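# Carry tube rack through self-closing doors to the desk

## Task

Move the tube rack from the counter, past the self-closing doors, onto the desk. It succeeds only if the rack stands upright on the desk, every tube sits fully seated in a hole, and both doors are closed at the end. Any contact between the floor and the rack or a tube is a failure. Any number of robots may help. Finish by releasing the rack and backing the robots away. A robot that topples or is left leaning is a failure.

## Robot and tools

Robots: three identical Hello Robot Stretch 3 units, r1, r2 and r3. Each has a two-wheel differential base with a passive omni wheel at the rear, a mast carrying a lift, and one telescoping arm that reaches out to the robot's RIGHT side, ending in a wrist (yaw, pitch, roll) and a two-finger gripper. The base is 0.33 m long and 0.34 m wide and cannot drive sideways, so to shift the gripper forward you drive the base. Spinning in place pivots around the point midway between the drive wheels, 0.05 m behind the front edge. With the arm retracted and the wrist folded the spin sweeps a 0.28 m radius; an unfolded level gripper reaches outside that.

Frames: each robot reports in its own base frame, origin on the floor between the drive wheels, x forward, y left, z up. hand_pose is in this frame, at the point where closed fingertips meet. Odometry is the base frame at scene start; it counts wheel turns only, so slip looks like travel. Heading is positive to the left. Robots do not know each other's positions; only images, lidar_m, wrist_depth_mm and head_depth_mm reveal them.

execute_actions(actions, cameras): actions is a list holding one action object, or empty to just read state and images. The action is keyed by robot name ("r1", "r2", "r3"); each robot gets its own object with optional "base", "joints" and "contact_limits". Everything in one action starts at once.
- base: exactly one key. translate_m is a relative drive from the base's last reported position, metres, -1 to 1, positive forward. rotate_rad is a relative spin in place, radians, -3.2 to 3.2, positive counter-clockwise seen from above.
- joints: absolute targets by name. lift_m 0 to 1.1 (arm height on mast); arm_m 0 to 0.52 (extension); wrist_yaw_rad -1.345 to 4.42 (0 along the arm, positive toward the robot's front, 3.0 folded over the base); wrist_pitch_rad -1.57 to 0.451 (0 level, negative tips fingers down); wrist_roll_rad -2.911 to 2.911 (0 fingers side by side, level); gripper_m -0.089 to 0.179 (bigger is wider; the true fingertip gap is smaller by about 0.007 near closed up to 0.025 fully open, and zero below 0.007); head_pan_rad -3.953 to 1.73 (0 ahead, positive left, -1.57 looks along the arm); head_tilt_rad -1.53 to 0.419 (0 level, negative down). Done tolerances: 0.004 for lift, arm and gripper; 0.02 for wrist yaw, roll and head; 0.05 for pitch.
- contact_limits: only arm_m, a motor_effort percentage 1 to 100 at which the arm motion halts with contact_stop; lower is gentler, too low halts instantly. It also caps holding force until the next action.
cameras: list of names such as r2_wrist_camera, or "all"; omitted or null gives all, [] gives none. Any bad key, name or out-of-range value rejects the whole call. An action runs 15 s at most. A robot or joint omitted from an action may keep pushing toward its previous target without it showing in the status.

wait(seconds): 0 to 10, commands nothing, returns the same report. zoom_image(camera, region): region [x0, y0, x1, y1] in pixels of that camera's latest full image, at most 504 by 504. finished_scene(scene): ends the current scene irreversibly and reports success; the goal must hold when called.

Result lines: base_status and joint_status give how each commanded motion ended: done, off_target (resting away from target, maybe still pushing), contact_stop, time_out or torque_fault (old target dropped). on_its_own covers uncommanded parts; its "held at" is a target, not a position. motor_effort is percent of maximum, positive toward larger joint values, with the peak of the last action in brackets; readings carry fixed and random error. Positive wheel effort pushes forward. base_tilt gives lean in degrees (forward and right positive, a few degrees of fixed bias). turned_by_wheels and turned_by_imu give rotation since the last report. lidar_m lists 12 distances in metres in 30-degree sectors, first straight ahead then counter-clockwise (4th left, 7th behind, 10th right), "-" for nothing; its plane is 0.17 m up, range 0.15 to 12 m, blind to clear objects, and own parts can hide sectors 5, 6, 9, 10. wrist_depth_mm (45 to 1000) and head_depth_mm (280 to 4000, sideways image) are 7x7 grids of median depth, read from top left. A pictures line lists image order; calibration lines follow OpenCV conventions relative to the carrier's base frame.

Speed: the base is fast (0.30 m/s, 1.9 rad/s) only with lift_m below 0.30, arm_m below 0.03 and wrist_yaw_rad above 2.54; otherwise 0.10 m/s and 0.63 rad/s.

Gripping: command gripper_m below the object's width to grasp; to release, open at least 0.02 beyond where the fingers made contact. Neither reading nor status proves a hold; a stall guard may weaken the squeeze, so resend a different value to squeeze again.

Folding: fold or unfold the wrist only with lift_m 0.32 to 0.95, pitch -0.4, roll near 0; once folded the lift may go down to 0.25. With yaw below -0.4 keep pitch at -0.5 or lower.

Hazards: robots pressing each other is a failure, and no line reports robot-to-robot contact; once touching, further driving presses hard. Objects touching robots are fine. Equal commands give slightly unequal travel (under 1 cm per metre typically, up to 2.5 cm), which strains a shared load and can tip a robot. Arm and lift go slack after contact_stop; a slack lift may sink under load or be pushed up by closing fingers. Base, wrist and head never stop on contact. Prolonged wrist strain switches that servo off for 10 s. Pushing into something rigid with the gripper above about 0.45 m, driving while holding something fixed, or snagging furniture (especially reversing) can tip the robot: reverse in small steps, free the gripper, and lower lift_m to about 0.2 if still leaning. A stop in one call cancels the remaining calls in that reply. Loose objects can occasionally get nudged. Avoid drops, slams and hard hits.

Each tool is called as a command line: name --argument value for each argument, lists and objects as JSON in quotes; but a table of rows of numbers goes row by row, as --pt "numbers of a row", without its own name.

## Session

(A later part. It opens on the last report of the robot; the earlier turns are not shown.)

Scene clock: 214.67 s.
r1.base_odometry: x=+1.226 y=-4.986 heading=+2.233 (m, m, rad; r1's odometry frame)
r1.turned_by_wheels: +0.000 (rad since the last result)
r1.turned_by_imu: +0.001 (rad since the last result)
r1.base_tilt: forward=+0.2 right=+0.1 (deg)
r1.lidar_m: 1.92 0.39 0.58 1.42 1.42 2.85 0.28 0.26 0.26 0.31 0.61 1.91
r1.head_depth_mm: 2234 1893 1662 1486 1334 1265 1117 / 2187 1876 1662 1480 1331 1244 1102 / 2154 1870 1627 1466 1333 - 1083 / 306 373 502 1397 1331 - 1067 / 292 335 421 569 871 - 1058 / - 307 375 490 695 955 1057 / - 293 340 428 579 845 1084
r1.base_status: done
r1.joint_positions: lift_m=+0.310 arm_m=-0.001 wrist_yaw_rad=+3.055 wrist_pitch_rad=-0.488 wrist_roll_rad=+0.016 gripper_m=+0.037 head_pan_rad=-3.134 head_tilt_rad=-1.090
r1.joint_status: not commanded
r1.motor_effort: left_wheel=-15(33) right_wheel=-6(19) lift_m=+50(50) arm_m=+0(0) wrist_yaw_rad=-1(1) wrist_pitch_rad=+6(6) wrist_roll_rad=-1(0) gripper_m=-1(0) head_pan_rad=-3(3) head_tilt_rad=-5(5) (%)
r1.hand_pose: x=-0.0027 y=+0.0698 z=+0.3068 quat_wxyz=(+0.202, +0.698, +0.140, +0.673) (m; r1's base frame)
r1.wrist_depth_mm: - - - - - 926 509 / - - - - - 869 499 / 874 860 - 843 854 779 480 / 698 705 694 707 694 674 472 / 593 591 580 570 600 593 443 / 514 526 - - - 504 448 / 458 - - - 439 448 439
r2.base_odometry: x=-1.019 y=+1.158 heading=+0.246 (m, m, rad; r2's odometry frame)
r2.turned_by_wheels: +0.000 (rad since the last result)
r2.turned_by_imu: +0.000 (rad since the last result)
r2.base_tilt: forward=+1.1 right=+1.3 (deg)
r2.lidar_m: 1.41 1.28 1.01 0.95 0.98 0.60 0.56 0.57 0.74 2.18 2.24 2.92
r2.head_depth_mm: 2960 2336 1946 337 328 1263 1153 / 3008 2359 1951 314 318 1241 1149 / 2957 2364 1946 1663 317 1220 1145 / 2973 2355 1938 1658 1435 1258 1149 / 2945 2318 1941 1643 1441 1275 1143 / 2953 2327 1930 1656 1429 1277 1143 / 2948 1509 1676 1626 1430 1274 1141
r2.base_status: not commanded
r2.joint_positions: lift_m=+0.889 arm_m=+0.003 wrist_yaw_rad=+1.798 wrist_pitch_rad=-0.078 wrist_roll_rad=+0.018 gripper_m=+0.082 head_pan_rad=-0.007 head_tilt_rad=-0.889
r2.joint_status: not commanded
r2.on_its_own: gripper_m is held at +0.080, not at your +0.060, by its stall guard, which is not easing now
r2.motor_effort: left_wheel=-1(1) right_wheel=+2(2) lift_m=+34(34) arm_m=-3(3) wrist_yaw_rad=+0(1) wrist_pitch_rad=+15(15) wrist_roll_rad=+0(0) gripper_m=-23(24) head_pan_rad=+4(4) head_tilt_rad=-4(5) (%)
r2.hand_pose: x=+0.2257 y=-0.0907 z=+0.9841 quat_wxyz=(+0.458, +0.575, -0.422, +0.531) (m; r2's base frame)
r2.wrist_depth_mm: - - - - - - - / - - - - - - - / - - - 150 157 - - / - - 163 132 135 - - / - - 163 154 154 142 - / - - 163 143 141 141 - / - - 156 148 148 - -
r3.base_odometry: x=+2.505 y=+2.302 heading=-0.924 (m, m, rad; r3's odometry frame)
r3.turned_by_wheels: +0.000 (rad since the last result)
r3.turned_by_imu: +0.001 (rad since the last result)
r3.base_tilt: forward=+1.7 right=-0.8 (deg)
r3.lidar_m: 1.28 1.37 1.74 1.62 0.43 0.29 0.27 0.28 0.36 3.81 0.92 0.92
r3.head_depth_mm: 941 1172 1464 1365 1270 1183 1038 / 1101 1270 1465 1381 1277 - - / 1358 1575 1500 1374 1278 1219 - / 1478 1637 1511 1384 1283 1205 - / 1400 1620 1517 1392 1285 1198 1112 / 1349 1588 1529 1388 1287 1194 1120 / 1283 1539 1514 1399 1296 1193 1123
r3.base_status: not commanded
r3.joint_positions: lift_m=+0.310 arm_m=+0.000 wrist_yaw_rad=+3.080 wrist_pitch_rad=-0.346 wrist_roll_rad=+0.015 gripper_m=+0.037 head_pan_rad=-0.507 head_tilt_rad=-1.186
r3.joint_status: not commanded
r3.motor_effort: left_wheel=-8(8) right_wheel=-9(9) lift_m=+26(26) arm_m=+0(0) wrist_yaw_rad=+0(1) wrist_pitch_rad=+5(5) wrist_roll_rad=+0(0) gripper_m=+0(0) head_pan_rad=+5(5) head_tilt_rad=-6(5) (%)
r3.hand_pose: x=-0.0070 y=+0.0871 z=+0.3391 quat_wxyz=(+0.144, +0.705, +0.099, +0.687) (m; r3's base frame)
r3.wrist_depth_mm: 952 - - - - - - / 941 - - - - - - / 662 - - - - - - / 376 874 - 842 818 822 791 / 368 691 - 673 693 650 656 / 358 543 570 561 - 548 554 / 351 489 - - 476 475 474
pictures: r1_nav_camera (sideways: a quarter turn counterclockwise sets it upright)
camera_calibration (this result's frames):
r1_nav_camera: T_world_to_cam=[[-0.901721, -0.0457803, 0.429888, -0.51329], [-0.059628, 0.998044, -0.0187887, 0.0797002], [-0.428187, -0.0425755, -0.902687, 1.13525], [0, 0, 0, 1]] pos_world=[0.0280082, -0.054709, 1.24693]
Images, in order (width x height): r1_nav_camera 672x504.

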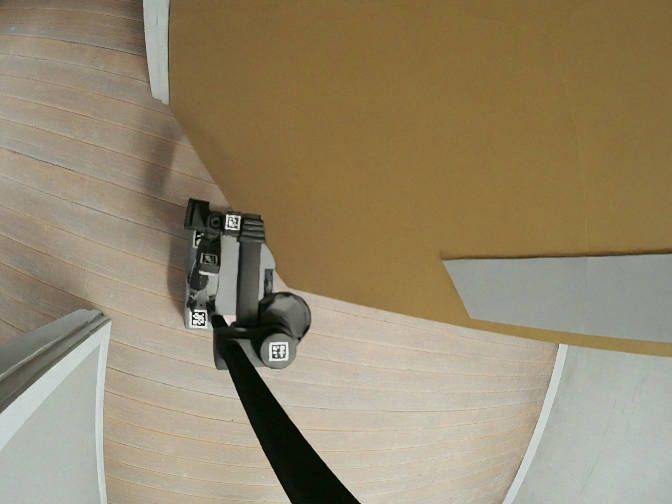

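execute_actions --actions '[{"r1":{"base":{"rotate_rad":0.55}}}]' --cameras '[]'

execute_actions --actions '[{"r1":{"base":{"translate_m":-0.25}},"r2":{"base":{"translate_m":0.35}}}]' --cameras '[]'

execute_actions --actions '[{"r1":{"base":{"rotate_rad":0.55}},"r2":{"base":{"translate_m":0.12}}}]' --cameras '[]'

execute_actions --actions '[{"r1":{"base":{"translate_m":-0.13},"joints":{"head_pan_rad":-1.5,"head_tilt_rad":-1.3}},"r2":{"base":{"translate_m":0.23}}}]' --cameras '[]'

execute_actions --actions '[{"r2":{"base":{"rotate_rad":1.1},"joints":{"head_tilt_rad":-1.0}}}]' --cameras '["r1_nav_camera","r2_nav_camera"]'

Scene clock: 230.30 s.
r1.base_odometry: x=+1.225 y=-4.986 heading=+2.782 (m, m, rad; r1's odometry frame)
r1.turned_by_wheels: +0.550 (rad since the last result)
r1.turned_by_imu: +0.537 (rad since the last result)
r1.base_tilt: forward=+0.2 right=+0.2 (deg)
r1.lidar_m: 0.39 0.59 1.42 2.11 2.84 0.31 0.28 0.28 0.34 0.64 1.91 1.86
r1.head_depth_mm: - 321 416 1448 1332 1265 1109 / - 315 405 570 1313 1245 1107 / - 310 397 551 828 - 1081 / - 309 387 532 766 - 1069 / - 305 377 514 807 - 1060 / - 301 368 498 765 1148 1055 / - 297 359 481 728 1158 1087
r1.base_status: done
r1.joint_positions: lift_m=+0.310 arm_m=-0.001 wrist_yaw_rad=+3.055 wrist_pitch_rad=-0.488 wrist_roll_rad=+0.016 gripper_m=+0.037 head_pan_rad=-3.134 head_tilt_rad=-1.090
r1.joint_status: not commanded
r1.on_its_own: left_wheel is at rest, and its effort (-24) is outside its rest range (-18 to +18)
r1.motor_effort: left_wheel=-24(31) right_wheel=-5(6) lift_m=+50(50) arm_m=+0(0) wrist_yaw_rad=+0(0) wrist_pitch_rad=+6(6) wrist_roll_rad=-1(1) gripper_m=+0(0) head_pan_rad=-4(3) head_tilt_rad=-5(5) (%)
r1.hand_pose: x=-0.0027 y=+0.0698 z=+0.3068 quat_wxyz=(+0.202, +0.698, +0.140, +0.673) (m; r1's base frame)
r1.wrist_depth_mm: - - - - - - - / - - - - - - - / 864 879 - 871 857 845 847 / 707 697 710 701 714 715 687 / 593 591 590 586 603 591 582 / 376 528 - - - 502 503 / 338 - - - 441 442 439
r2.base_odometry: x=-1.019 y=+1.158 heading=+0.246 (m, m, rad; r2's odometry frame)
r2.turned_by_wheels: +0.000 (rad since the last result)
r2.turned_by_imu: +0.000 (rad since the last result)
r2.base_tilt: forward=+1.1 right=+1.3 (deg)
r2.lidar_m: 1.41 1.33 1.01 0.95 0.97 0.60 0.56 0.57 0.74 2.18 2.24 2.92
r2.head_depth_mm: 3001 2371 1957 337 328 1261 1149 / 2958 2373 1935 314 319 1240 1154 / 2976 2335 1941 1659 318 1218 1145 / 2966 2341 1948 1651 1441 1257 1145 / 2971 2333 1934 1637 1434 1271 1149 / 2978 2327 1925 1642 1434 1273 1142 / 2833 1498 1685 1644 1432 1268 1144
r2.base_status: not commanded
r2.joint_positions: lift_m=+0.889 arm_m=+0.003 wrist_yaw_rad=+1.798 wrist_pitch_rad=-0.078 wrist_roll_rad=+0.018 gripper_m=+0.082 head_pan_rad=-0.007 head_tilt_rad=-0.889
r2.joint_status: not commanded
r2.on_its_own: gripper_m is held at +0.080, not at your +0.060, by its stall guard, which is not easing now
r2.motor_effort: left_wheel=-1(1) right_wheel=+2(2) lift_m=+34(34) arm_m=-3(3) wrist_yaw_rad=+2(2) wrist_pitch_rad=+15(15) wrist_roll_rad=+0(0) gripper_m=-23(23) head_pan_rad=+5(4) head_tilt_rad=-5(5) (%)
r2.hand_pose: x=+0.2257 y=-0.0907 z=+0.9841 quat_wxyz=(+0.458, +0.575, -0.422, +0.531) (m; r2's base frame)
r2.wrist_depth_mm: - - - - - - - / - - - - - - - / - - - 150 157 - - / - - 163 132 135 - - / - - 163 154 154 142 - / - - 164 143 141 141 - / - - 155 149 148 - -
r3.base_odometry: x=+2.505 y=+2.302 heading=-0.924 (m, m, rad; r3's odometry frame)
r3.turned_by_wheels: +0.000 (rad since the last result)
r3.turned_by_imu: +0.001 (rad since the last result)
r3.base_tilt: forward=+1.7 right=-0.8 (deg)
r3.lidar_m: 1.28 1.37 1.75 1.62 0.43 0.29 0.28 0.28 0.36 3.83 0.92 0.92
r3.head_depth_mm: 948 1166 1471 1373 1258 1191 1032 / 1101 1279 1452 1368 1267 - - / 1357 1583 1501 1374 1276 1219 - / 1467 1641 1501 1393 1272 1198 - / 1405 1610 1506 1379 1278 1189 1109 / 1336 1607 1519 1394 1286 1193 1121 / 1276 1536 1520 1394 1292 1197 1121
r3.base_status: not commanded
r3.joint_positions: lift_m=+0.310 arm_m=+0.000 wrist_yaw_rad=+3.080 wrist_pitch_rad=-0.346 wrist_roll_rad=+0.015 gripper_m=+0.037 head_pan_rad=-0.507 head_tilt_rad=-1.186
r3.joint_status: not commanded
r3.motor_effort: left_wheel=-9(8) right_wheel=-8(9) lift_m=+26(26) arm_m=-1(1) wrist_yaw_rad=+0(1) wrist_pitch_rad=+5(6) wrist_roll_rad=+0(0) gripper_m=+0(0) head_pan_rad=+5(6) head_tilt_rad=-7(5) (%)
r3.hand_pose: x=-0.0070 y=+0.0871 z=+0.3391 quat_wxyz=(+0.144, +0.705, +0.099, +0.687) (m; r3's base frame)
r3.wrist_depth_mm: 934 - - - - - - / 957 - - - - - - / 656 - - - - - - / 374 869 - 836 828 816 806 / 366 682 - 664 688 653 655 / 358 551 568 559 - 555 544 / 349 496 - - 478 477 468
pictures: none
No camera images: the call's "cameras" was empty. Leave "cameras" out to get every camera's image.

Scene clock: 235.10 s.
r1.base_odometry: x=+1.459 y=-5.074 heading=+2.782 (m, m, rad; r1's odometry frame)
r1.turned_by_wheels: +0.000 (rad since the last result)
r1.turned_by_imu: +0.002 (rad since the last result)
r1.base_tilt: forward=+0.2 right=+0.2 (deg)
r1.lidar_m: 0.64 0.94 1.19 2.30 2.66 2.66 0.27 0.26 0.27 0.36 2.01 2.23
r1.head_depth_mm: 2208 1914 1670 1486 1341 1263 1115 / 318 1777 1652 1476 1327 1242 1103 / 301 369 489 1418 1338 - 1081 / 293 340 439 613 900 - 1068 / - 317 400 540 833 - 1063 / - 300 366 481 698 989 1054 / - 292 339 433 605 909 1087
r1.base_status: done
r1.joint_positions: lift_m=+0.310 arm_m=-0.001 wrist_yaw_rad=+3.055 wrist_pitch_rad=-0.488 wrist_roll_rad=+0.016 gripper_m=+0.037 head_pan_rad=-3.134 head_tilt_rad=-1.090
r1.joint_status: not commanded
r1.motor_effort: left_wheel=-12(26) right_wheel=-6(16) lift_m=+50(50) arm_m=-1(0) wrist_yaw_rad=+0(0) wrist_pitch_rad=+6(6) wrist_roll_rad=-1(1) gripper_m=+0(0) head_pan_rad=-3(3) head_tilt_rad=-5(5) (%)
r1.hand_pose: x=-0.0027 y=+0.0698 z=+0.3068 quat_wxyz=(+0.202, +0.698, +0.140, +0.673) (m; r1's base frame)
r1.wrist_depth_mm: - - - - - - - / - - - - - - - / 882 879 - 886 869 865 838 / 710 703 707 695 699 708 695 / 585 602 579 586 608 588 584 / 514 519 - - - 499 500 / 452 - - - 445 437 443
r2.base_odometry: x=-0.680 y=+1.243 heading=+0.246 (m, m, rad; r2's odometry frame)
r2.turned_by_wheels: +0.000 (rad since the last result)
r2.turned_by_imu: +0.002 (rad since the last result)
r2.base_tilt: forward=+1.1 right=+1.3 (deg)
r2.lidar_m: 1.31 1.10 1.03 0.97 1.00 0.97 0.91 0.92 1.20 2.16 2.22 2.90
r2.head_depth_mm: 2923 2357 1952 340 328 1261 1149 / 2903 2365 1961 310 322 1242 1148 / 2853 2345 1945 1665 318 1220 1151 / 2870 2356 1947 1644 1439 1258 1147 / 2831 2332 1938 1650 1442 1282 1147 / 2798 1454 1636 1614 1435 1273 1141 / 1183 1318 1541 1516 1429 1267 1140
r2.base_status: done
r2.joint_positions: lift_m=+0.889 arm_m=+0.003 wrist_yaw_rad=+1.798 wrist_pitch_rad=-0.078 wrist_roll_rad=+0.018 gripper_m=+0.082 head_pan_rad=-0.007 head_tilt_rad=-0.889
r2.joint_status: not commanded
r2.on_its_own: gripper_m is held at +0.080, not at your +0.060, by its stall guard, which is not easing now
r2.motor_effort: left_wheel=-1(3) right_wheel=+2(4) lift_m=+34(34) arm_m=-3(4) wrist_yaw_rad=+2(1) wrist_pitch_rad=+15(15) wrist_roll_rad=+0(0) gripper_m=-23(23) head_pan_rad=+4(4) head_tilt_rad=-5(4) (%)
r2.hand_pose: x=+0.2257 y=-0.0907 z=+0.9841 quat_wxyz=(+0.458, +0.575, -0.422, +0.531) (m; r2's base frame)
r2.wrist_depth_mm: - - - - - - - / - - - - - - - / - - - 151 158 - - / - - 173 132 136 - - / - - 162 155 153 142 - / - - 163 143 141 142 - / - - 156 149 148 - -
r3.base_odometry: x=+2.505 y=+2.302 heading=-0.924 (m, m, rad; r3's odometry frame)
r3.turned_by_wheels: +0.000 (rad since the last result)
r3.turned_by_imu: +0.001 (rad since the last result)
r3.base_tilt: forward=+1.7 right=-0.8 (deg)
r3.lidar_m: 1.28 1.37 1.75 1.62 0.43 0.29 0.27 0.28 0.36 3.82 0.92 0.92
r3.head_depth_mm: 941 1158 1469 1368 1275 1184 1035 / 1110 1269 1462 1378 1276 - - / 1353 1585 1492 1377 1273 1215 - / 1473 1630 1510 1377 1274 1198 - / 1396 1620 1510 1381 1278 1198 1115 / 1343 1591 1518 1402 1285 1202 1112 / 1280 1528 1518 1403 1286 1194 1115
r3.base_status: not commanded
r3.joint_positions: lift_m=+0.310 arm_m=+0.000 wrist_yaw_rad=+3.080 wrist_pitch_rad=-0.346 wrist_roll_rad=+0.015 gripper_m=+0.037 head_pan_rad=-0.507 head_tilt_rad=-1.186
r3.joint_status: not commanded
r3.motor_effort: left_wheel=-8(8) right_wheel=-9(9) lift_m=+27(26) arm_m=+0(1) wrist_yaw_rad=+0(0) wrist_pitch_rad=+6(6) wrist_roll_rad=+0(0) gripper_m=+0(0) head_pan_rad=+5(3) head_tilt_rad=-5(7) (%)
r3.hand_pose: x=-0.0070 y=+0.0871 z=+0.3391 quat_wxyz=(+0.144, +0.705, +0.099, +0.687) (m; r3's base frame)
r3.wrist_depth_mm: 941 - - - - - - / 942 - - - - - - / 659 - - - - - - / 374 858 - 845 826 812 799 / 366 680 - 661 694 664 649 / 360 553 570 566 - 557 542 / 348 488 - - 475 471 471
pictures: none
No camera images: the call's "cameras" was empty. Leave "cameras" out to get every camera's image.

Scene clock: 237.83 s.
r1.base_odometry: x=+1.459 y=-5.074 heading=-2.951 (m, m, rad; r1's odometry frame)
r1.turned_by_wheels: +0.550 (rad since the last result)
r1.turned_by_imu: +0.539 (rad since the last result)
r1.base_tilt: forward=+0.2 right=+0.2 (deg)
r1.lidar_m: 0.96 1.08 2.32 2.66 2.66 0.29 0.28 0.29 0.38 2.03 2.15 0.64
r1.head_depth_mm: - 302 377 516 1301 1267 1117 / - 303 379 516 809 1252 1103 / - 304 379 517 754 - 1085 / - 304 380 519 754 - 1065 / - 304 380 521 822 - 1064 / - 305 381 522 825 1217 1057 / - 305 382 522 833 1193 1080
r1.base_status: done
r1.joint_positions: lift_m=+0.310 arm_m=-0.001 wrist_yaw_rad=+3.055 wrist_pitch_rad=-0.488 wrist_roll_rad=+0.016 gripper_m=+0.037 head_pan_rad=-3.134 head_tilt_rad=-1.090
r1.joint_status: not commanded
r1.motor_effort: left_wheel=-17(27) right_wheel=-4(3) lift_m=+50(50) arm_m=+0(1) wrist_yaw_rad=-1(0) wrist_pitch_rad=+6(6) wrist_roll_rad=+0(1) gripper_m=-1(0) head_pan_rad=-3(4) head_tilt_rad=-5(5) (%)
r1.hand_pose: x=-0.0027 y=+0.0698 z=+0.3068 quat_wxyz=(+0.202, +0.698, +0.140, +0.673) (m; r1's base frame)
r1.wrist_depth_mm: - - - - - - - / - - - - - - 918 / 359 866 - 868 858 857 859 / 353 698 694 707 683 707 681 / 351 575 575 586 607 582 579 / 343 462 - - - 508 507 / 325 - - - 441 444 444
r2.base_odometry: x=-0.563 y=+1.272 heading=+0.246 (m, m, rad; r2's odometry frame)
r2.turned_by_wheels: +0.000 (rad since the last result)
r2.turned_by_imu: +0.000 (rad since the last result)
r2.base_tilt: forward=+1.1 right=+1.3 (deg)
r2.lidar_m: 1.20 1.06 1.04 0.98 1.01 1.10 1.03 1.05 1.36 2.16 2.21 2.89
r2.head_depth_mm: 2873 2360 1959 340 327 1270 1153 / 2885 2348 1953 310 319 1240 1144 / 2848 2346 1937 1656 318 1215 1148 / 2775 2332 1940 1649 1439 1256 1146 / 2739 2343 1927 1649 1447 1272 1142 / 2735 2197 1539 1638 1437 1270 1144 / 1077 1246 1447 1446 1432 1271 1144
r2.base_status: done
r2.joint_positions: lift_m=+0.889 arm_m=+0.003 wrist_yaw_rad=+1.798 wrist_pitch_rad=-0.078 wrist_roll_rad=+0.018 gripper_m=+0.082 head_pan_rad=-0.007 head_tilt_rad=-0.889
r2.joint_status: not commanded
r2.on_its_own: gripper_m is held at +0.080, not at your +0.060, by its stall guard, which is not easing now
r2.motor_effort: left_wheel=-2(3) right_wheel=+2(5) lift_m=+34(33) arm_m=-2(3) wrist_yaw_rad=+1(1) wrist_pitch_rad=+15(15) wrist_roll_rad=+0(0) gripper_m=-23(23) head_pan_rad=+4(4) head_tilt_rad=-5(4) (%)
r2.hand_pose: x=+0.2257 y=-0.0907 z=+0.9841 quat_wxyz=(+0.458, +0.575, -0.422, +0.531) (m; r2's base frame)
r2.wrist_depth_mm: - - - - - - - / - - - - - - - / - - - 151 156 - - / - - 173 131 135 - - / - - 162 155 153 142 - / - - 163 143 141 141 - / - - 156 149 148 - -
r3.base_odometry: x=+2.505 y=+2.302 heading=-0.924 (m, m, rad; r3's odometry frame)
r3.turned_by_wheels: +0.000 (rad since the last result)
r3.turned_by_imu: +0.000 (rad since the last result)
r3.base_tilt: forward=+1.7 right=-0.9 (deg)
r3.lidar_m: 1.28 1.36 1.75 1.63 0.43 0.29 0.28 0.28 0.36 3.81 0.92 0.92
r3.head_depth_mm: 942 1165 1477 1362 1264 1184 1033 / 1111 1274 1458 1373 1274 - - / 1351 1587 1494 1387 1282 1214 - / 1469 1631 1505 1384 1289 1204 - / 1397 1619 1515 1385 1292 1189 1110 / 1334 1588 1502 1399 1292 1187 1115 / 1283 1531 1517 1392 1302 1202 1122
r3.base_status: not commanded
r3.joint_positions: lift_m=+0.310 arm_m=+0.000 wrist_yaw_rad=+3.080 wrist_pitch_rad=-0.346 wrist_roll_rad=+0.015 gripper_m=+0.037 head_pan_rad=-0.507 head_tilt_rad=-1.186
r3.joint_status: not commanded
r3.motor_effort: left_wheel=-9(8) right_wheel=-8(8) lift_m=+27(26) arm_m=-1(1) wrist_yaw_rad=-1(0) wrist_pitch_rad=+5(5) wrist_roll_rad=+0(0) gripper_m=+0(0) head_pan_rad=+4(5) head_tilt_rad=-6(6) (%)
r3.hand_pose: x=-0.0070 y=+0.0871 z=+0.3391 quat_wxyz=(+0.144, +0.705, +0.099, +0.687) (m; r3's base frame)
r3.wrist_depth_mm: 945 - - - - - - / 934 - - - - - - / 666 - - - - - - / 374 865 - 842 818 825 816 / 366 690 - 671 701 661 647 / 357 554 571 562 - 552 549 / 351 491 - - 477 477 471
pictures: none
No camera images: the call's "cameras" was empty. Leave "cameras" out to get every camera's image.

Scene clock: 241.43 s.
r1.base_odometry: x=+1.587 y=-5.049 heading=-2.951 (m, m, rad; r1's odometry frame)
r1.turned_by_wheels: +0.000 (rad since the last result)
r1.turned_by_imu: +0.001 (rad since the last result)
r1.base_tilt: forward=+0.1 right=+0.1 (deg)
r1.lidar_m: 1.03 0.97 0.98 2.62 2.62 0.32 0.27 0.27 0.32 0.56 2.41 0.76
r1.head_depth_mm: 544 572 604 637 676 711 756 / 1631 754 797 859 923 920 1117 / 1653 1539 1382 1301 1245 - - / 1612 1512 1419 1328 - - - / 1617 1500 1405 1318 1242 1177 1111 / 1602 1491 1387 1313 1236 1165 1107 / 1577 1473 1384 1304 1224 1161 1103
r1.base_status: done
r1.joint_positions: lift_m=+0.310 arm_m=-0.001 wrist_yaw_rad=+3.055 wrist_pitch_rad=-0.488 wrist_roll_rad=+0.016 gripper_m=+0.037 head_pan_rad=-1.507 head_tilt_rad=-1.285
r1.joint_status: all done
r1.motor_effort: left_wheel=-9(30) right_wheel=-7(14) lift_m=+50(50) arm_m=-1(0) wrist_yaw_rad=+0(0) wrist_pitch_rad=+6(6) wrist_roll_rad=+0(1) gripper_m=-1(1) head_pan_rad=+3(52) head_tilt_rad=-8(28) (%)
r1.hand_pose: x=-0.0027 y=+0.0698 z=+0.3068 quat_wxyz=(+0.202, +0.698, +0.140, +0.673) (m; r1's base frame)
r1.wrist_depth_mm: - - - - - - - / - - - - - - 834 / 885 860 - 892 852 855 819 / 710 714 703 691 700 691 698 / 436 579 590 588 607 582 584 / 403 517 - - - 503 503 / 360 - - - 450 445 441
r2.base_odometry: x=-0.340 y=+1.328 heading=+0.246 (m, m, rad; r2's odometry frame)
r2.turned_by_wheels: +0.000 (rad since the last result)
r2.turned_by_imu: +0.001 (rad since the last result)
r2.base_tilt: forward=+1.1 right=+1.3 (deg)
r2.lidar_m: 1.17 0.95 1.04 1.00 1.02 1.34 1.26 1.28 1.67 2.14 2.19 2.88
r2.head_depth_mm: 2717 2352 1963 340 328 1262 1151 / 2702 2350 1942 310 322 1237 1156 / 2671 2348 1934 1648 318 1217 1147 / 2675 2345 1936 1652 1438 1257 1146 / 2633 2350 1936 1647 1440 1278 1148 / 2598 2142 1440 1604 1430 1267 1140 / 1033 1188 1326 1410 1399 1269 1145
r2.base_status: done
r2.joint_positions: lift_m=+0.889 arm_m=+0.003 wrist_yaw_rad=+1.798 wrist_pitch_rad=-0.078 wrist_roll_rad=+0.018 gripper_m=+0.082 head_pan_rad=-0.007 head_tilt_rad=-0.889
r2.joint_status: not commanded
r2.on_its_own: gripper_m is held at +0.080, not at your +0.060, by its stall guard, which is not easing now
r2.motor_effort: left_wheel=+0(3) right_wheel=+2(6) lift_m=+34(34) arm_m=-2(3) wrist_yaw_rad=+1(1) wrist_pitch_rad=+15(15) wrist_roll_rad=+0(0) gripper_m=-24(23) head_pan_rad=+5(4) head_tilt_rad=-5(6) (%)
r2.hand_pose: x=+0.2257 y=-0.0907 z=+0.9841 quat_wxyz=(+0.458, +0.575, -0.422, +0.531) (m; r2's base frame)
r2.wrist_depth_mm: - - - - - - - / - - - - - - - / - - - 151 157 - - / - - 173 132 135 - - / - - 163 155 153 142 - / - - 163 143 141 141 - / - - 156 149 148 - -
r3.base_odometry: x=+2.505 y=+2.302 heading=-0.924 (m, m, rad; r3's odometry frame)
r3.turned_by_wheels: +0.000 (rad since the last result)
r3.turned_by_imu: +0.001 (rad since the last result)
r3.base_tilt: forward=+1.7 right=-0.7 (deg)
r3.lidar_m: 1.28 1.37 1.75 1.62 0.43 0.29 0.27 0.28 0.36 3.82 0.92 0.92
r3.head_depth_mm: 947 1171 1471 1369 1276 1177 1034 / 1107 1283 1462 1366 1272 - - / 1367 1582 1499 1374 1276 1215 - / 1471 1634 1506 1383 1276 1205 - / 1401 1621 1507 1387 1275 1195 1111 / 1340 1578 1508 1389 1284 1200 1117 / 1278 1539 1520 1399 1284 1203 1116
r3.base_status: not commanded
r3.joint_positions: lift_m=+0.310 arm_m=+0.000 wrist_yaw_rad=+3.080 wrist_pitch_rad=-0.346 wrist_roll_rad=+0.015 gripper_m=+0.037 head_pan_rad=-0.507 head_tilt_rad=-1.186
r3.joint_status: not commanded
r3.motor_effort: left_wheel=-8(8) right_wheel=-8(9) lift_m=+26(26) arm_m=+0(1) wrist_yaw_rad=+0(1) wrist_pitch_rad=+5(6) wrist_roll_rad=+0(0) gripper_m=+0(0) head_pan_rad=+5(4) head_tilt_rad=-6(6) (%)
r3.hand_pose: x=-0.0070 y=+0.0871 z=+0.3391 quat_wxyz=(+0.144, +0.705, +0.099, +0.687) (m; r3's base frame)
r3.wrist_depth_mm: 967 - - - - - - / 952 - - - - - - / 661 - - - - - - / 374 864 - 836 831 819 790 / 368 678 - 677 694 654 656 / 359 554 571 558 - 552 549 / 352 488 - - 480 472 468
pictures: none
No camera images: the call's "cameras" was empty. Leave "cameras" out to get every camera's image.

Scene clock: 244.13 s.
r1.base_odometry: x=+1.587 y=-5.049 heading=-2.951 (m, m, rad; r1's odometry frame)
r1.turned_by_wheels: +0.000 (rad since the last result)
r1.turned_by_imu: +0.001 (rad since the last result)
r1.base_tilt: forward=+0.2 right=+0.2 (deg)
r1.lidar_m: 1.03 0.97 0.98 2.62 2.62 0.32 0.27 0.27 0.32 0.56 2.41 0.75
r1.head_depth_mm: 543 572 603 638 676 710 755 / 1631 752 797 859 919 924 1108 / 1636 1530 1381 1306 1240 - - / 1631 1508 1407 1329 - - - / 1602 1496 1405 1313 1251 1179 1111 / 1596 1499 1390 1303 1230 1174 1109 / 1585 1479 1387 1301 1226 1168 1100
r1.base_status: not commanded
r1.joint_positions: lift_m=+0.310 arm_m=-0.001 wrist_yaw_rad=+3.055 wrist_pitch_rad=-0.488 wrist_roll_rad=+0.016 gripper_m=+0.037 head_pan_rad=-1.507 head_tilt_rad=-1.285
r1.joint_status: not commanded
r1.motor_effort: left_wheel=-9(9) right_wheel=-6(7) lift_m=+50(50) arm_m=+0(0) wrist_yaw_rad=+0(0) wrist_pitch_rad=+6(6) wrist_roll_rad=-1(0) gripper_m=+0(1) head_pan_rad=+3(3) head_tilt_rad=-8(8) (%)
r1.hand_pose: x=-0.0027 y=+0.0698 z=+0.3068 quat_wxyz=(+0.202, +0.698, +0.140, +0.673) (m; r1's base frame)
r1.wrist_depth_mm: - - - - - - - / - - - - - - 784 / 882 853 - 863 879 868 839 / 703 712 701 691 690 686 691 / 433 590 590 589 610 584 586 / 405 516 - - - 501 502 / 361 - - - 446 440 449
r2.base_odometry: x=-0.340 y=+1.328 heading=+1.346 (m, m, rad; r2's odometry frame)
r2.turned_by_wheels: +1.100 (rad since the last result)
r2.turned_by_imu: +1.112 (rad since the last result)
r2.base_tilt: forward=+1.1 right=+1.3 (deg)
r2.lidar_m: 1.03 1.00 1.03 1.32 1.27 1.30 2.22 2.14 2.22 2.97 1.16 0.95
r2.head_depth_mm: 1495 1604 359 324 1314 1259 1118 / 2379 2031 334 328 359 1235 1131 / 2408 2023 1748 322 353 1232 1130 / 2387 2019 1738 1488 1329 1236 1128 / 2390 2001 1745 1529 1363 1235 1126 / 2389 1876 1396 1501 1366 1232 1128 / 949 1084 1272 1466 1360 1223 1120
r2.base_status: done
r2.joint_positions: lift_m=+0.889 arm_m=+0.003 wrist_yaw_rad=+1.798 wrist_pitch_rad=-0.078 wrist_roll_rad=+0.018 gripper_m=+0.082 head_pan_rad=-0.007 head_tilt_rad=-0.988
r2.joint_status: all done
r2.on_its_own: gripper_m is held at +0.080, not at your +0.060, by its stall guard, which is not easing now
r2.motor_effort: left_wheel=+0(5) right_wheel=+2(5) lift_m=+34(34) arm_m=-3(3) wrist_yaw_rad=+1(1) wrist_pitch_rad=+15(15) wrist_roll_rad=+0(0) gripper_m=-23(23) head_pan_rad=+4(5) head_tilt_rad=-6(15) (%)
r2.hand_pose: x=+0.2257 y=-0.0907 z=+0.9841 quat_wxyz=(+0.458, +0.575, -0.422, +0.531) (m; r2's base frame)
r2.wrist_depth_mm: 774 817 863 - - - 899 / 788 838 883 959 - - 898 / 814 886 929 151 158 - 893 / 830 906 163 132 136 - 926 / 861 922 162 154 153 142 912 / 923 - 163 143 141 141 910 / 927 - 156 148 148 - 861
r3.base_odometry: x=+2.505 y=+2.302 heading=-0.924 (m, m, rad; r3's odometry frame)
r3.turned_by_wheels: +0.000 (rad since the last result)
r3.turned_by_imu: +0.000 (rad since the last result)
r3.base_tilt: forward=+1.7 right=-0.8 (deg)
r3.lidar_m: 1.28 1.37 1.75 1.62 0.43 0.29 0.27 0.28 0.36 3.82 0.92 0.92
r3.head_depth_mm: 945 1162 1478 1378 1276 1176 1037 / 1110 1273 1464 1371 1268 - - / 1358 1578 1501 1379 1287 1219 - / 1467 1637 1506 1384 1283 1204 - / 1398 1618 1513 1388 1284 1197 1110 / 1329 1602 1508 1395 1285 1194 1118 / 1284 1538 1528 1389 1285 1203 1126
r3.base_status: not commanded
r3.joint_positions: lift_m=+0.310 arm_m=+0.000 wrist_yaw_rad=+3.080 wrist_pitch_rad=-0.346 wrist_roll_rad=+0.015 gripper_m=+0.037 head_pan_rad=-0.507 head_tilt_rad=-1.186
r3.joint_status: not commanded
r3.motor_effort: left_wheel=-9(9) right_wheel=-8(8) lift_m=+26(26) arm_m=+0(1) wrist_yaw_rad=+0(0) wrist_pitch_rad=+5(5) wrist_roll_rad=+0(0) gripper_m=+0(0) head_pan_rad=+5(4) head_tilt_rad=-5(6) (%)
r3.hand_pose: x=-0.0070 y=+0.0871 z=+0.3391 quat_wxyz=(+0.144, +0.705, +0.099, +0.687) (m; r3's base frame)
r3.wrist_depth_mm: 936 - - - - - - / 979 - - - - - - / 666 - - - - - - / 376 860 - 837 826 804 805 / 369 683 - 660 688 658 649 / 359 553 569 558 - 554 546 / 352 491 - - 476 478 469
pictures: r1_nav_camera (sideways: a quarter turn counterclockwise sets it upright), r2_nav_camera (sideways: a quarter turn counterclockwise sets it upright)
camera_calibration (this result's frames):
r1_nav_camera: T_world_to_cam=[[0.100827, -0.963679, 0.2473, -0.28161], [-0.993382, -0.111255, -0.0285284, 0.0980702], [0.0550056, -0.242787, -0.968519, 1.21777], [0, 0, 0, 1]] pos_world=[0.0588306, 0.0351888, 1.25188]
r2_nav_camera: T_world_to_cam=[[0.833325, 0.000165058, 0.552783, -0.680045], [-0.0182725, -0.999445, 0.0278443, 0.0131279], [0.552481, -0.0333041, -0.83286, 1.04155], [0, 0, 0, 1]] pos_world=[-0.00849971, 0.0479208, 1.24302]
Images, in order (width x height): r1_nav_camera 672x504, r2_nav_camera 672x504.

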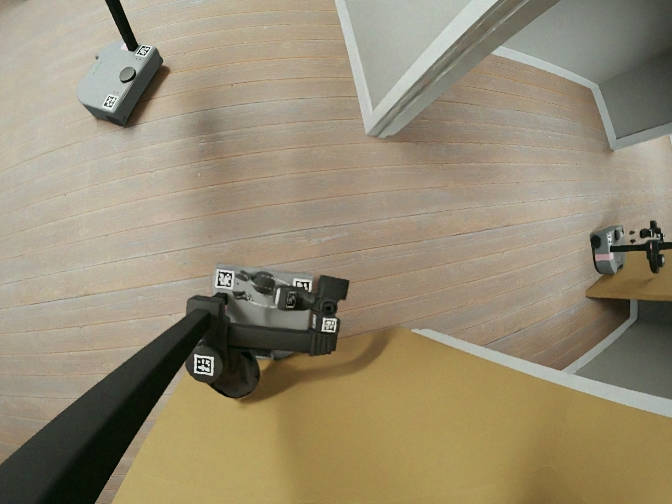

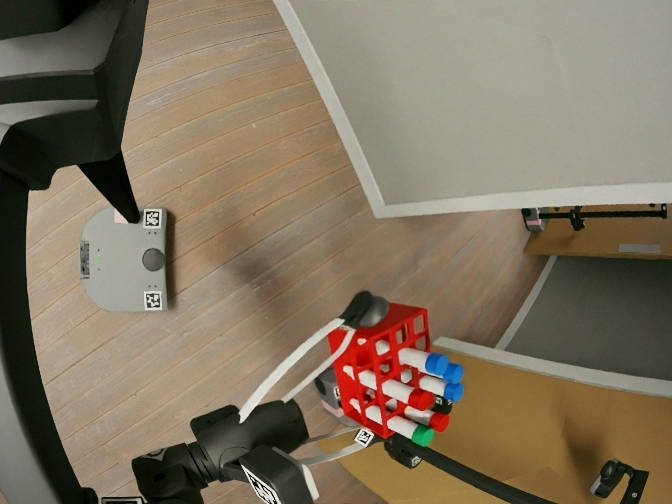

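execute_actions --actions '[{"r2":{"base":{"rotate_rad":-0.08},"joints":{"head_tilt_rad":-1.2}}}]' --cameras '[]'

execute_actions --actions '[{"r2":{"base":{"translate_m":0.8}}}]' --cameras '["r1_nav_camera","r2_nav_camera"]'

Scene clock: 251.80 s.
r1.base_odometry: x=+1.587 y=-5.049 heading=-2.951 (m, m, rad; r1's odometry frame)
r1.turned_by_wheels: +0.000 (rad since the last result)
r1.turned_by_imu: +0.001 (rad since the last result)
r1.base_tilt: forward=+0.2 right=+0.2 (deg)
r1.lidar_m: 1.03 0.97 0.98 2.62 2.62 0.32 0.27 0.27 0.32 0.56 2.40 0.75
r1.head_depth_mm: 545 573 602 635 676 711 755 / 1637 754 798 858 922 927 1114 / 1644 1525 1377 1295 1242 - - / 1633 1518 1424 1331 - - - / 1615 1502 1403 1326 1239 1177 1105 / 1597 1484 1399 1318 1235 1170 1112 / 1590 1479 1387 1297 1229 1160 1101
r1.base_status: not commanded
r1.joint_positions: lift_m=+0.310 arm_m=-0.001 wrist_yaw_rad=+3.055 wrist_pitch_rad=-0.488 wrist_roll_rad=+0.016 gripper_m=+0.037 head_pan_rad=-1.507 head_tilt_rad=-1.285
r1.joint_status: not commanded
r1.motor_effort: left_wheel=-9(9) right_wheel=-7(6) lift_m=+50(50) arm_m=+1(0) wrist_yaw_rad=+0(1) wrist_pitch_rad=+6(6) wrist_roll_rad=-1(0) gripper_m=+0(1) head_pan_rad=+4(4) head_tilt_rad=-8(8) (%)
r1.hand_pose: x=-0.0027 y=+0.0698 z=+0.3068 quat_wxyz=(+0.202, +0.698, +0.140, +0.673) (m; r1's base frame)
r1.wrist_depth_mm: - - - - - - - / - - - - - - 775 / 885 865 - 885 879 861 816 / 694 690 696 713 692 700 700 / 429 576 589 586 604 583 580 / 403 525 - - - 502 499 / 357 - - - 446 443 435
r2.base_odometry: x=-0.340 y=+1.328 heading=+1.266 (m, m, rad; r2's odometry frame)
r2.turned_by_wheels: -0.080 (rad since the last result)
r2.turned_by_imu: -0.081 (rad since the last result)
r2.base_tilt: forward=+1.2 right=+1.4 (deg)
r2.lidar_m: 1.04 1.00 1.01 1.32 1.26 1.28 1.63 2.14 2.17 2.83 1.16 0.95
r2.head_depth_mm: 1156 314 328 1354 1311 1192 1126 / 1669 318 305 1335 1281 1196 1123 / 1780 1609 309 1336 1276 1204 - / 1765 1600 352 1351 1276 1203 - / 1756 1603 1478 1358 1269 1198 - / 1746 1599 1464 1365 1261 1187 1129 / 1153 1299 1445 1363 1263 1187 1121
r2.base_status: done
r2.joint_positions: lift_m=+0.889 arm_m=+0.003 wrist_yaw_rad=+1.798 wrist_pitch_rad=-0.078 wrist_roll_rad=+0.018 gripper_m=+0.082 head_pan_rad=-0.007 head_tilt_rad=-1.185
r2.joint_status: all done
r2.on_its_own: gripper_m is held at +0.080, not at your +0.060, by its stall guard, which is not easing now
r2.motor_effort: left_wheel=+2(5) right_wheel=+0(2) lift_m=+34(34) arm_m=-4(4) wrist_yaw_rad=+1(1) wrist_pitch_rad=+15(15) wrist_roll_rad=+0(0) gripper_m=-23(23) head_pan_rad=+4(4) head_tilt_rad=-7(22) (%)
r2.hand_pose: x=+0.2257 y=-0.0907 z=+0.9841 quat_wxyz=(+0.458, +0.575, -0.422, +0.531) (m; r2's base frame)
r2.wrist_depth_mm: 733 793 877 - - - 844 / 760 841 909 - - - 861 / 803 878 941 151 158 - 872 / 831 889 173 132 136 - 866 / 864 925 163 155 153 142 902 / 900 974 163 142 141 141 696 / 889 - 156 149 148 - 693
r3.base_odometry: x=+2.505 y=+2.302 heading=-0.924 (m, m, rad; r3's odometry frame)
r3.turned_by_wheels: +0.000 (rad since the last result)
r3.turned_by_imu: +0.001 (rad since the last result)
r3.base_tilt: forward=+1.7 right=-0.7 (deg)
r3.lidar_m: 1.28 1.37 1.75 1.62 0.43 0.29 0.27 0.28 0.36 3.83 0.92 0.92
r3.head_depth_mm: 944 1164 1479 1364 1266 1182 1037 / 1105 1278 1459 1369 1281 - - / 1356 1581 1500 1381 1283 1208 - / 1475 1635 1498 1381 1265 1202 - / 1396 1615 1501 1392 1283 1196 1104 / 1331 1573 1508 1378 1284 1197 1119 / 1282 1526 1522 1392 1296 1202 1116
r3.base_status: not commanded
r3.joint_positions: lift_m=+0.310 arm_m=+0.000 wrist_yaw_rad=+3.080 wrist_pitch_rad=-0.346 wrist_roll_rad=+0.015 gripper_m=+0.037 head_pan_rad=-0.507 head_tilt_rad=-1.186
r3.joint_status: not commanded
r3.motor_effort: left_wheel=-8(9) right_wheel=-9(8) lift_m=+26(26) arm_m=+0(1) wrist_yaw_rad=+0(0) wrist_pitch_rad=+5(6) wrist_roll_rad=+0(0) gripper_m=+0(0) head_pan_rad=+5(5) head_tilt_rad=-6(6) (%)
r3.hand_pose: x=-0.0070 y=+0.0871 z=+0.3391 quat_wxyz=(+0.144, +0.705, +0.099, +0.687) (m; r3's base frame)
r3.wrist_depth_mm: 928 - - - - - - / 945 - - - - - - / 663 - - - - - - / 375 855 - 834 826 822 795 / 368 687 - 671 683 668 647 / 358 551 574 555 - 551 548 / 352 494 - - 480 469 468
pictures: none
No camera images: the call's "cameras" was empty. Leave "cameras" out to get every camera's image.

Scene clock: 261.10 s.
r1.base_odometry: x=+1.587 y=-5.049 heading=-2.951 (m, m, rad; r1's odometry frame)
r1.turned_by_wheels: +0.000 (rad since the last result)
r1.turned_by_imu: +0.002 (rad since the last result)
r1.base_tilt: forward=+0.2 right=+0.2 (deg)
r1.lidar_m: 0.44 2.17 2.46 2.62 2.63 0.32 0.27 0.27 0.32 0.56 2.40 0.75
r1.head_depth_mm: 543 572 603 637 675 708 754 / 1636 753 803 858 922 923 1103 / 1639 1521 1391 1298 1240 - - / 1637 1520 1413 1328 - - - / 1610 1494 1401 1319 1246 1182 1111 / 1601 1486 1395 1313 1238 1168 1108 / 1582 1476 1379 1298 1223 1156 1106
r1.base_status: not commanded
r1.joint_positions: lift_m=+0.310 arm_m=-0.001 wrist_yaw_rad=+3.055 wrist_pitch_rad=-0.488 wrist_roll_rad=+0.016 gripper_m=+0.037 head_pan_rad=-1.507 head_tilt_rad=-1.285
r1.joint_status: not commanded
r1.motor_effort: left_wheel=-9(9) right_wheel=-6(7) lift_m=+50(51) arm_m=+0(1) wrist_yaw_rad=-2(1) wrist_pitch_rad=+6(6) wrist_roll_rad=+0(1) gripper_m=+0(0) head_pan_rad=+3(4) head_tilt_rad=-8(8) (%)
r1.hand_pose: x=-0.0027 y=+0.0698 z=+0.3068 quat_wxyz=(+0.202, +0.698, +0.140, +0.673) (m; r1's base frame)
r1.wrist_depth_mm: - - - - - - - / - - - - - - - / 880 869 - 841 874 853 851 / 699 715 705 683 685 700 694 / 434 581 591 577 595 600 586 / 398 520 - - - 495 502 / 357 - - - 446 441 444
r2.base_odometry: x=-0.100 y=+2.091 heading=+1.266 (m, m, rad; r2's odometry frame)
r2.turned_by_wheels: +0.000 (rad since the last result)
r2.turned_by_imu: +0.004 (rad since the last result)
r2.base_tilt: forward=+1.1 right=+1.3 (deg)
r2.lidar_m: 1.82 2.03 0.34 0.44 1.01 1.75 2.24 2.81 2.86 0.44 0.72 0.74
r2.head_depth_mm: 1710 315 328 1345 1312 1187 1128 / 1767 318 305 1336 1283 1193 1122 / 1769 1609 308 1333 1277 1206 - / 1767 1610 352 1352 1273 1203 - / 1761 1597 1478 1362 1271 1201 - / 1742 1602 1472 1363 1268 1191 1129 / 1736 1594 1466 1361 1257 1174 1123
r2.base_status: done
r2.joint_positions: lift_m=+0.889 arm_m=+0.003 wrist_yaw_rad=+1.798 wrist_pitch_rad=-0.078 wrist_roll_rad=+0.018 gripper_m=+0.082 head_pan_rad=-0.007 head_tilt_rad=-1.186
r2.joint_status: not commanded
r2.on_its_own: gripper_m is held at +0.080, not at your +0.060, by its stall guard, which is not easing now
r2.motor_effort: left_wheel=+2(6) right_wheel=+0(4) lift_m=+34(34) arm_m=-3(3) wrist_yaw_rad=+1(1) wrist_pitch_rad=+15(15) wrist_roll_rad=+0(0) gripper_m=-23(24) head_pan_rad=+5(4) head_tilt_rad=-6(7) (%)
r2.hand_pose: x=+0.2257 y=-0.0907 z=+0.9841 quat_wxyz=(+0.458, +0.575, -0.422, +0.531) (m; r2's base frame)
r2.wrist_depth_mm: - - - - - - 514 / - - - - - - 519 / - - - 150 157 - 493 / - - 173 132 135 654 500 / - - 162 154 153 142 508 / - - 163 143 141 141 498 / 408 - 156 149 148 695 548
r3.base_odometry: x=+2.505 y=+2.302 heading=-0.924 (m, m, rad; r3's odometry frame)
r3.turned_by_wheels: +0.000 (rad since the last result)
r3.turned_by_imu: +0.002 (rad since the last result)
r3.base_tilt: forward=+1.7 right=-0.8 (deg)
r3.lidar_m: 1.28 1.37 1.75 1.62 0.43 0.29 0.27 0.28 0.36 3.83 0.92 0.92
r3.head_depth_mm: 949 1163 1472 1374 1272 1178 1032 / 1104 1266 1469 1366 1275 - - / 1364 1584 1492 1388 1272 1217 - / 1463 1631 1520 1378 1282 1204 - / 1398 1609 1510 1387 1283 1188 1119 / 1337 1592 1517 1389 1279 1197 1116 / 1272 1533 1520 1391 1300 1198 1117
r3.base_status: not commanded
r3.joint_positions: lift_m=+0.310 arm_m=+0.000 wrist_yaw_rad=+3.080 wrist_pitch_rad=-0.346 wrist_roll_rad=+0.015 gripper_m=+0.037 head_pan_rad=-0.507 head_tilt_rad=-1.186
r3.joint_status: not commanded
r3.motor_effort: left_wheel=-9(8) right_wheel=-9(8) lift_m=+26(26) arm_m=+0(0) wrist_yaw_rad=+0(0) wrist_pitch_rad=+6(6) wrist_roll_rad=+0(0) gripper_m=+0(0) head_pan_rad=+4(5) head_tilt_rad=-6(6) (%)
r3.hand_pose: x=-0.0070 y=+0.0871 z=+0.3391 quat_wxyz=(+0.144, +0.705, +0.099, +0.687) (m; r3's base frame)
r3.wrist_depth_mm: 933 - - - - - - / 959 - - - - - - / 664 - - - - - - / 377 864 - 836 844 817 820 / 367 687 - 678 696 670 656 / 360 556 572 564 - 554 547 / 354 491 - - 479 474 474
pictures: r1_nav_camera (sideways: a quarter turn counterclockwise sets it upright), r2_nav_camera (sideways: a quarter turn counterclockwise sets it upright)
camera_calibration (this result's frames):
r1_nav_camera: T_world_to_cam=[[0.100827, -0.963679, 0.2473, -0.28161], [-0.993382, -0.111255, -0.0285284, 0.0980702], [0.0550056, -0.242787, -0.968519, 1.21777], [0, 0, 0, 1]] pos_world=[0.0588306, 0.0351888, 1.25188]
r2_nav_camera: T_world_to_cam=[[0.925741, -0.000389368, 0.378157, -0.453145], [-0.0124743, -0.999487, 0.0295083, 0.0109336], [0.377952, -0.0320343, -0.925271, 1.1627], [0, 0, 0, 1]] pos_world=[-0.0198128, 0.0479978, 1.24685]
Images, in order (width x height): r1_nav_camera 672x504, r2_nav_camera 672x504.

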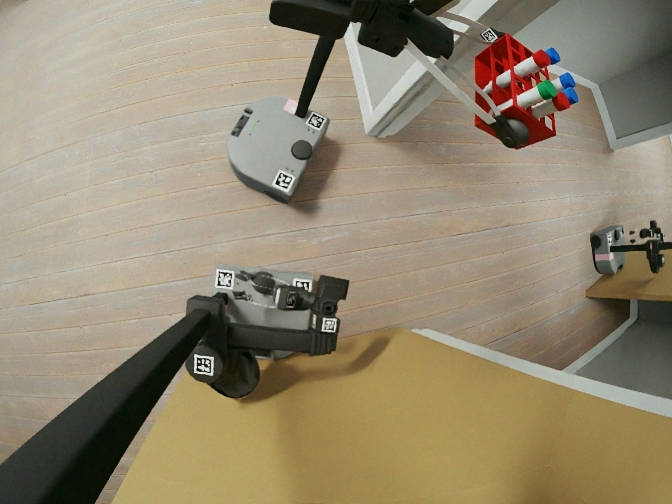

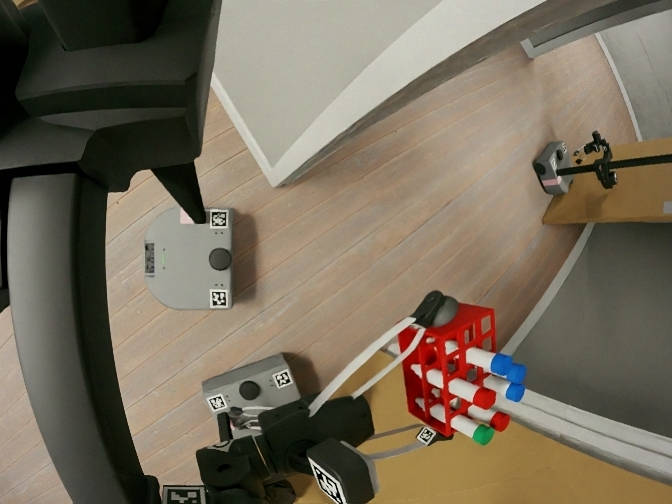

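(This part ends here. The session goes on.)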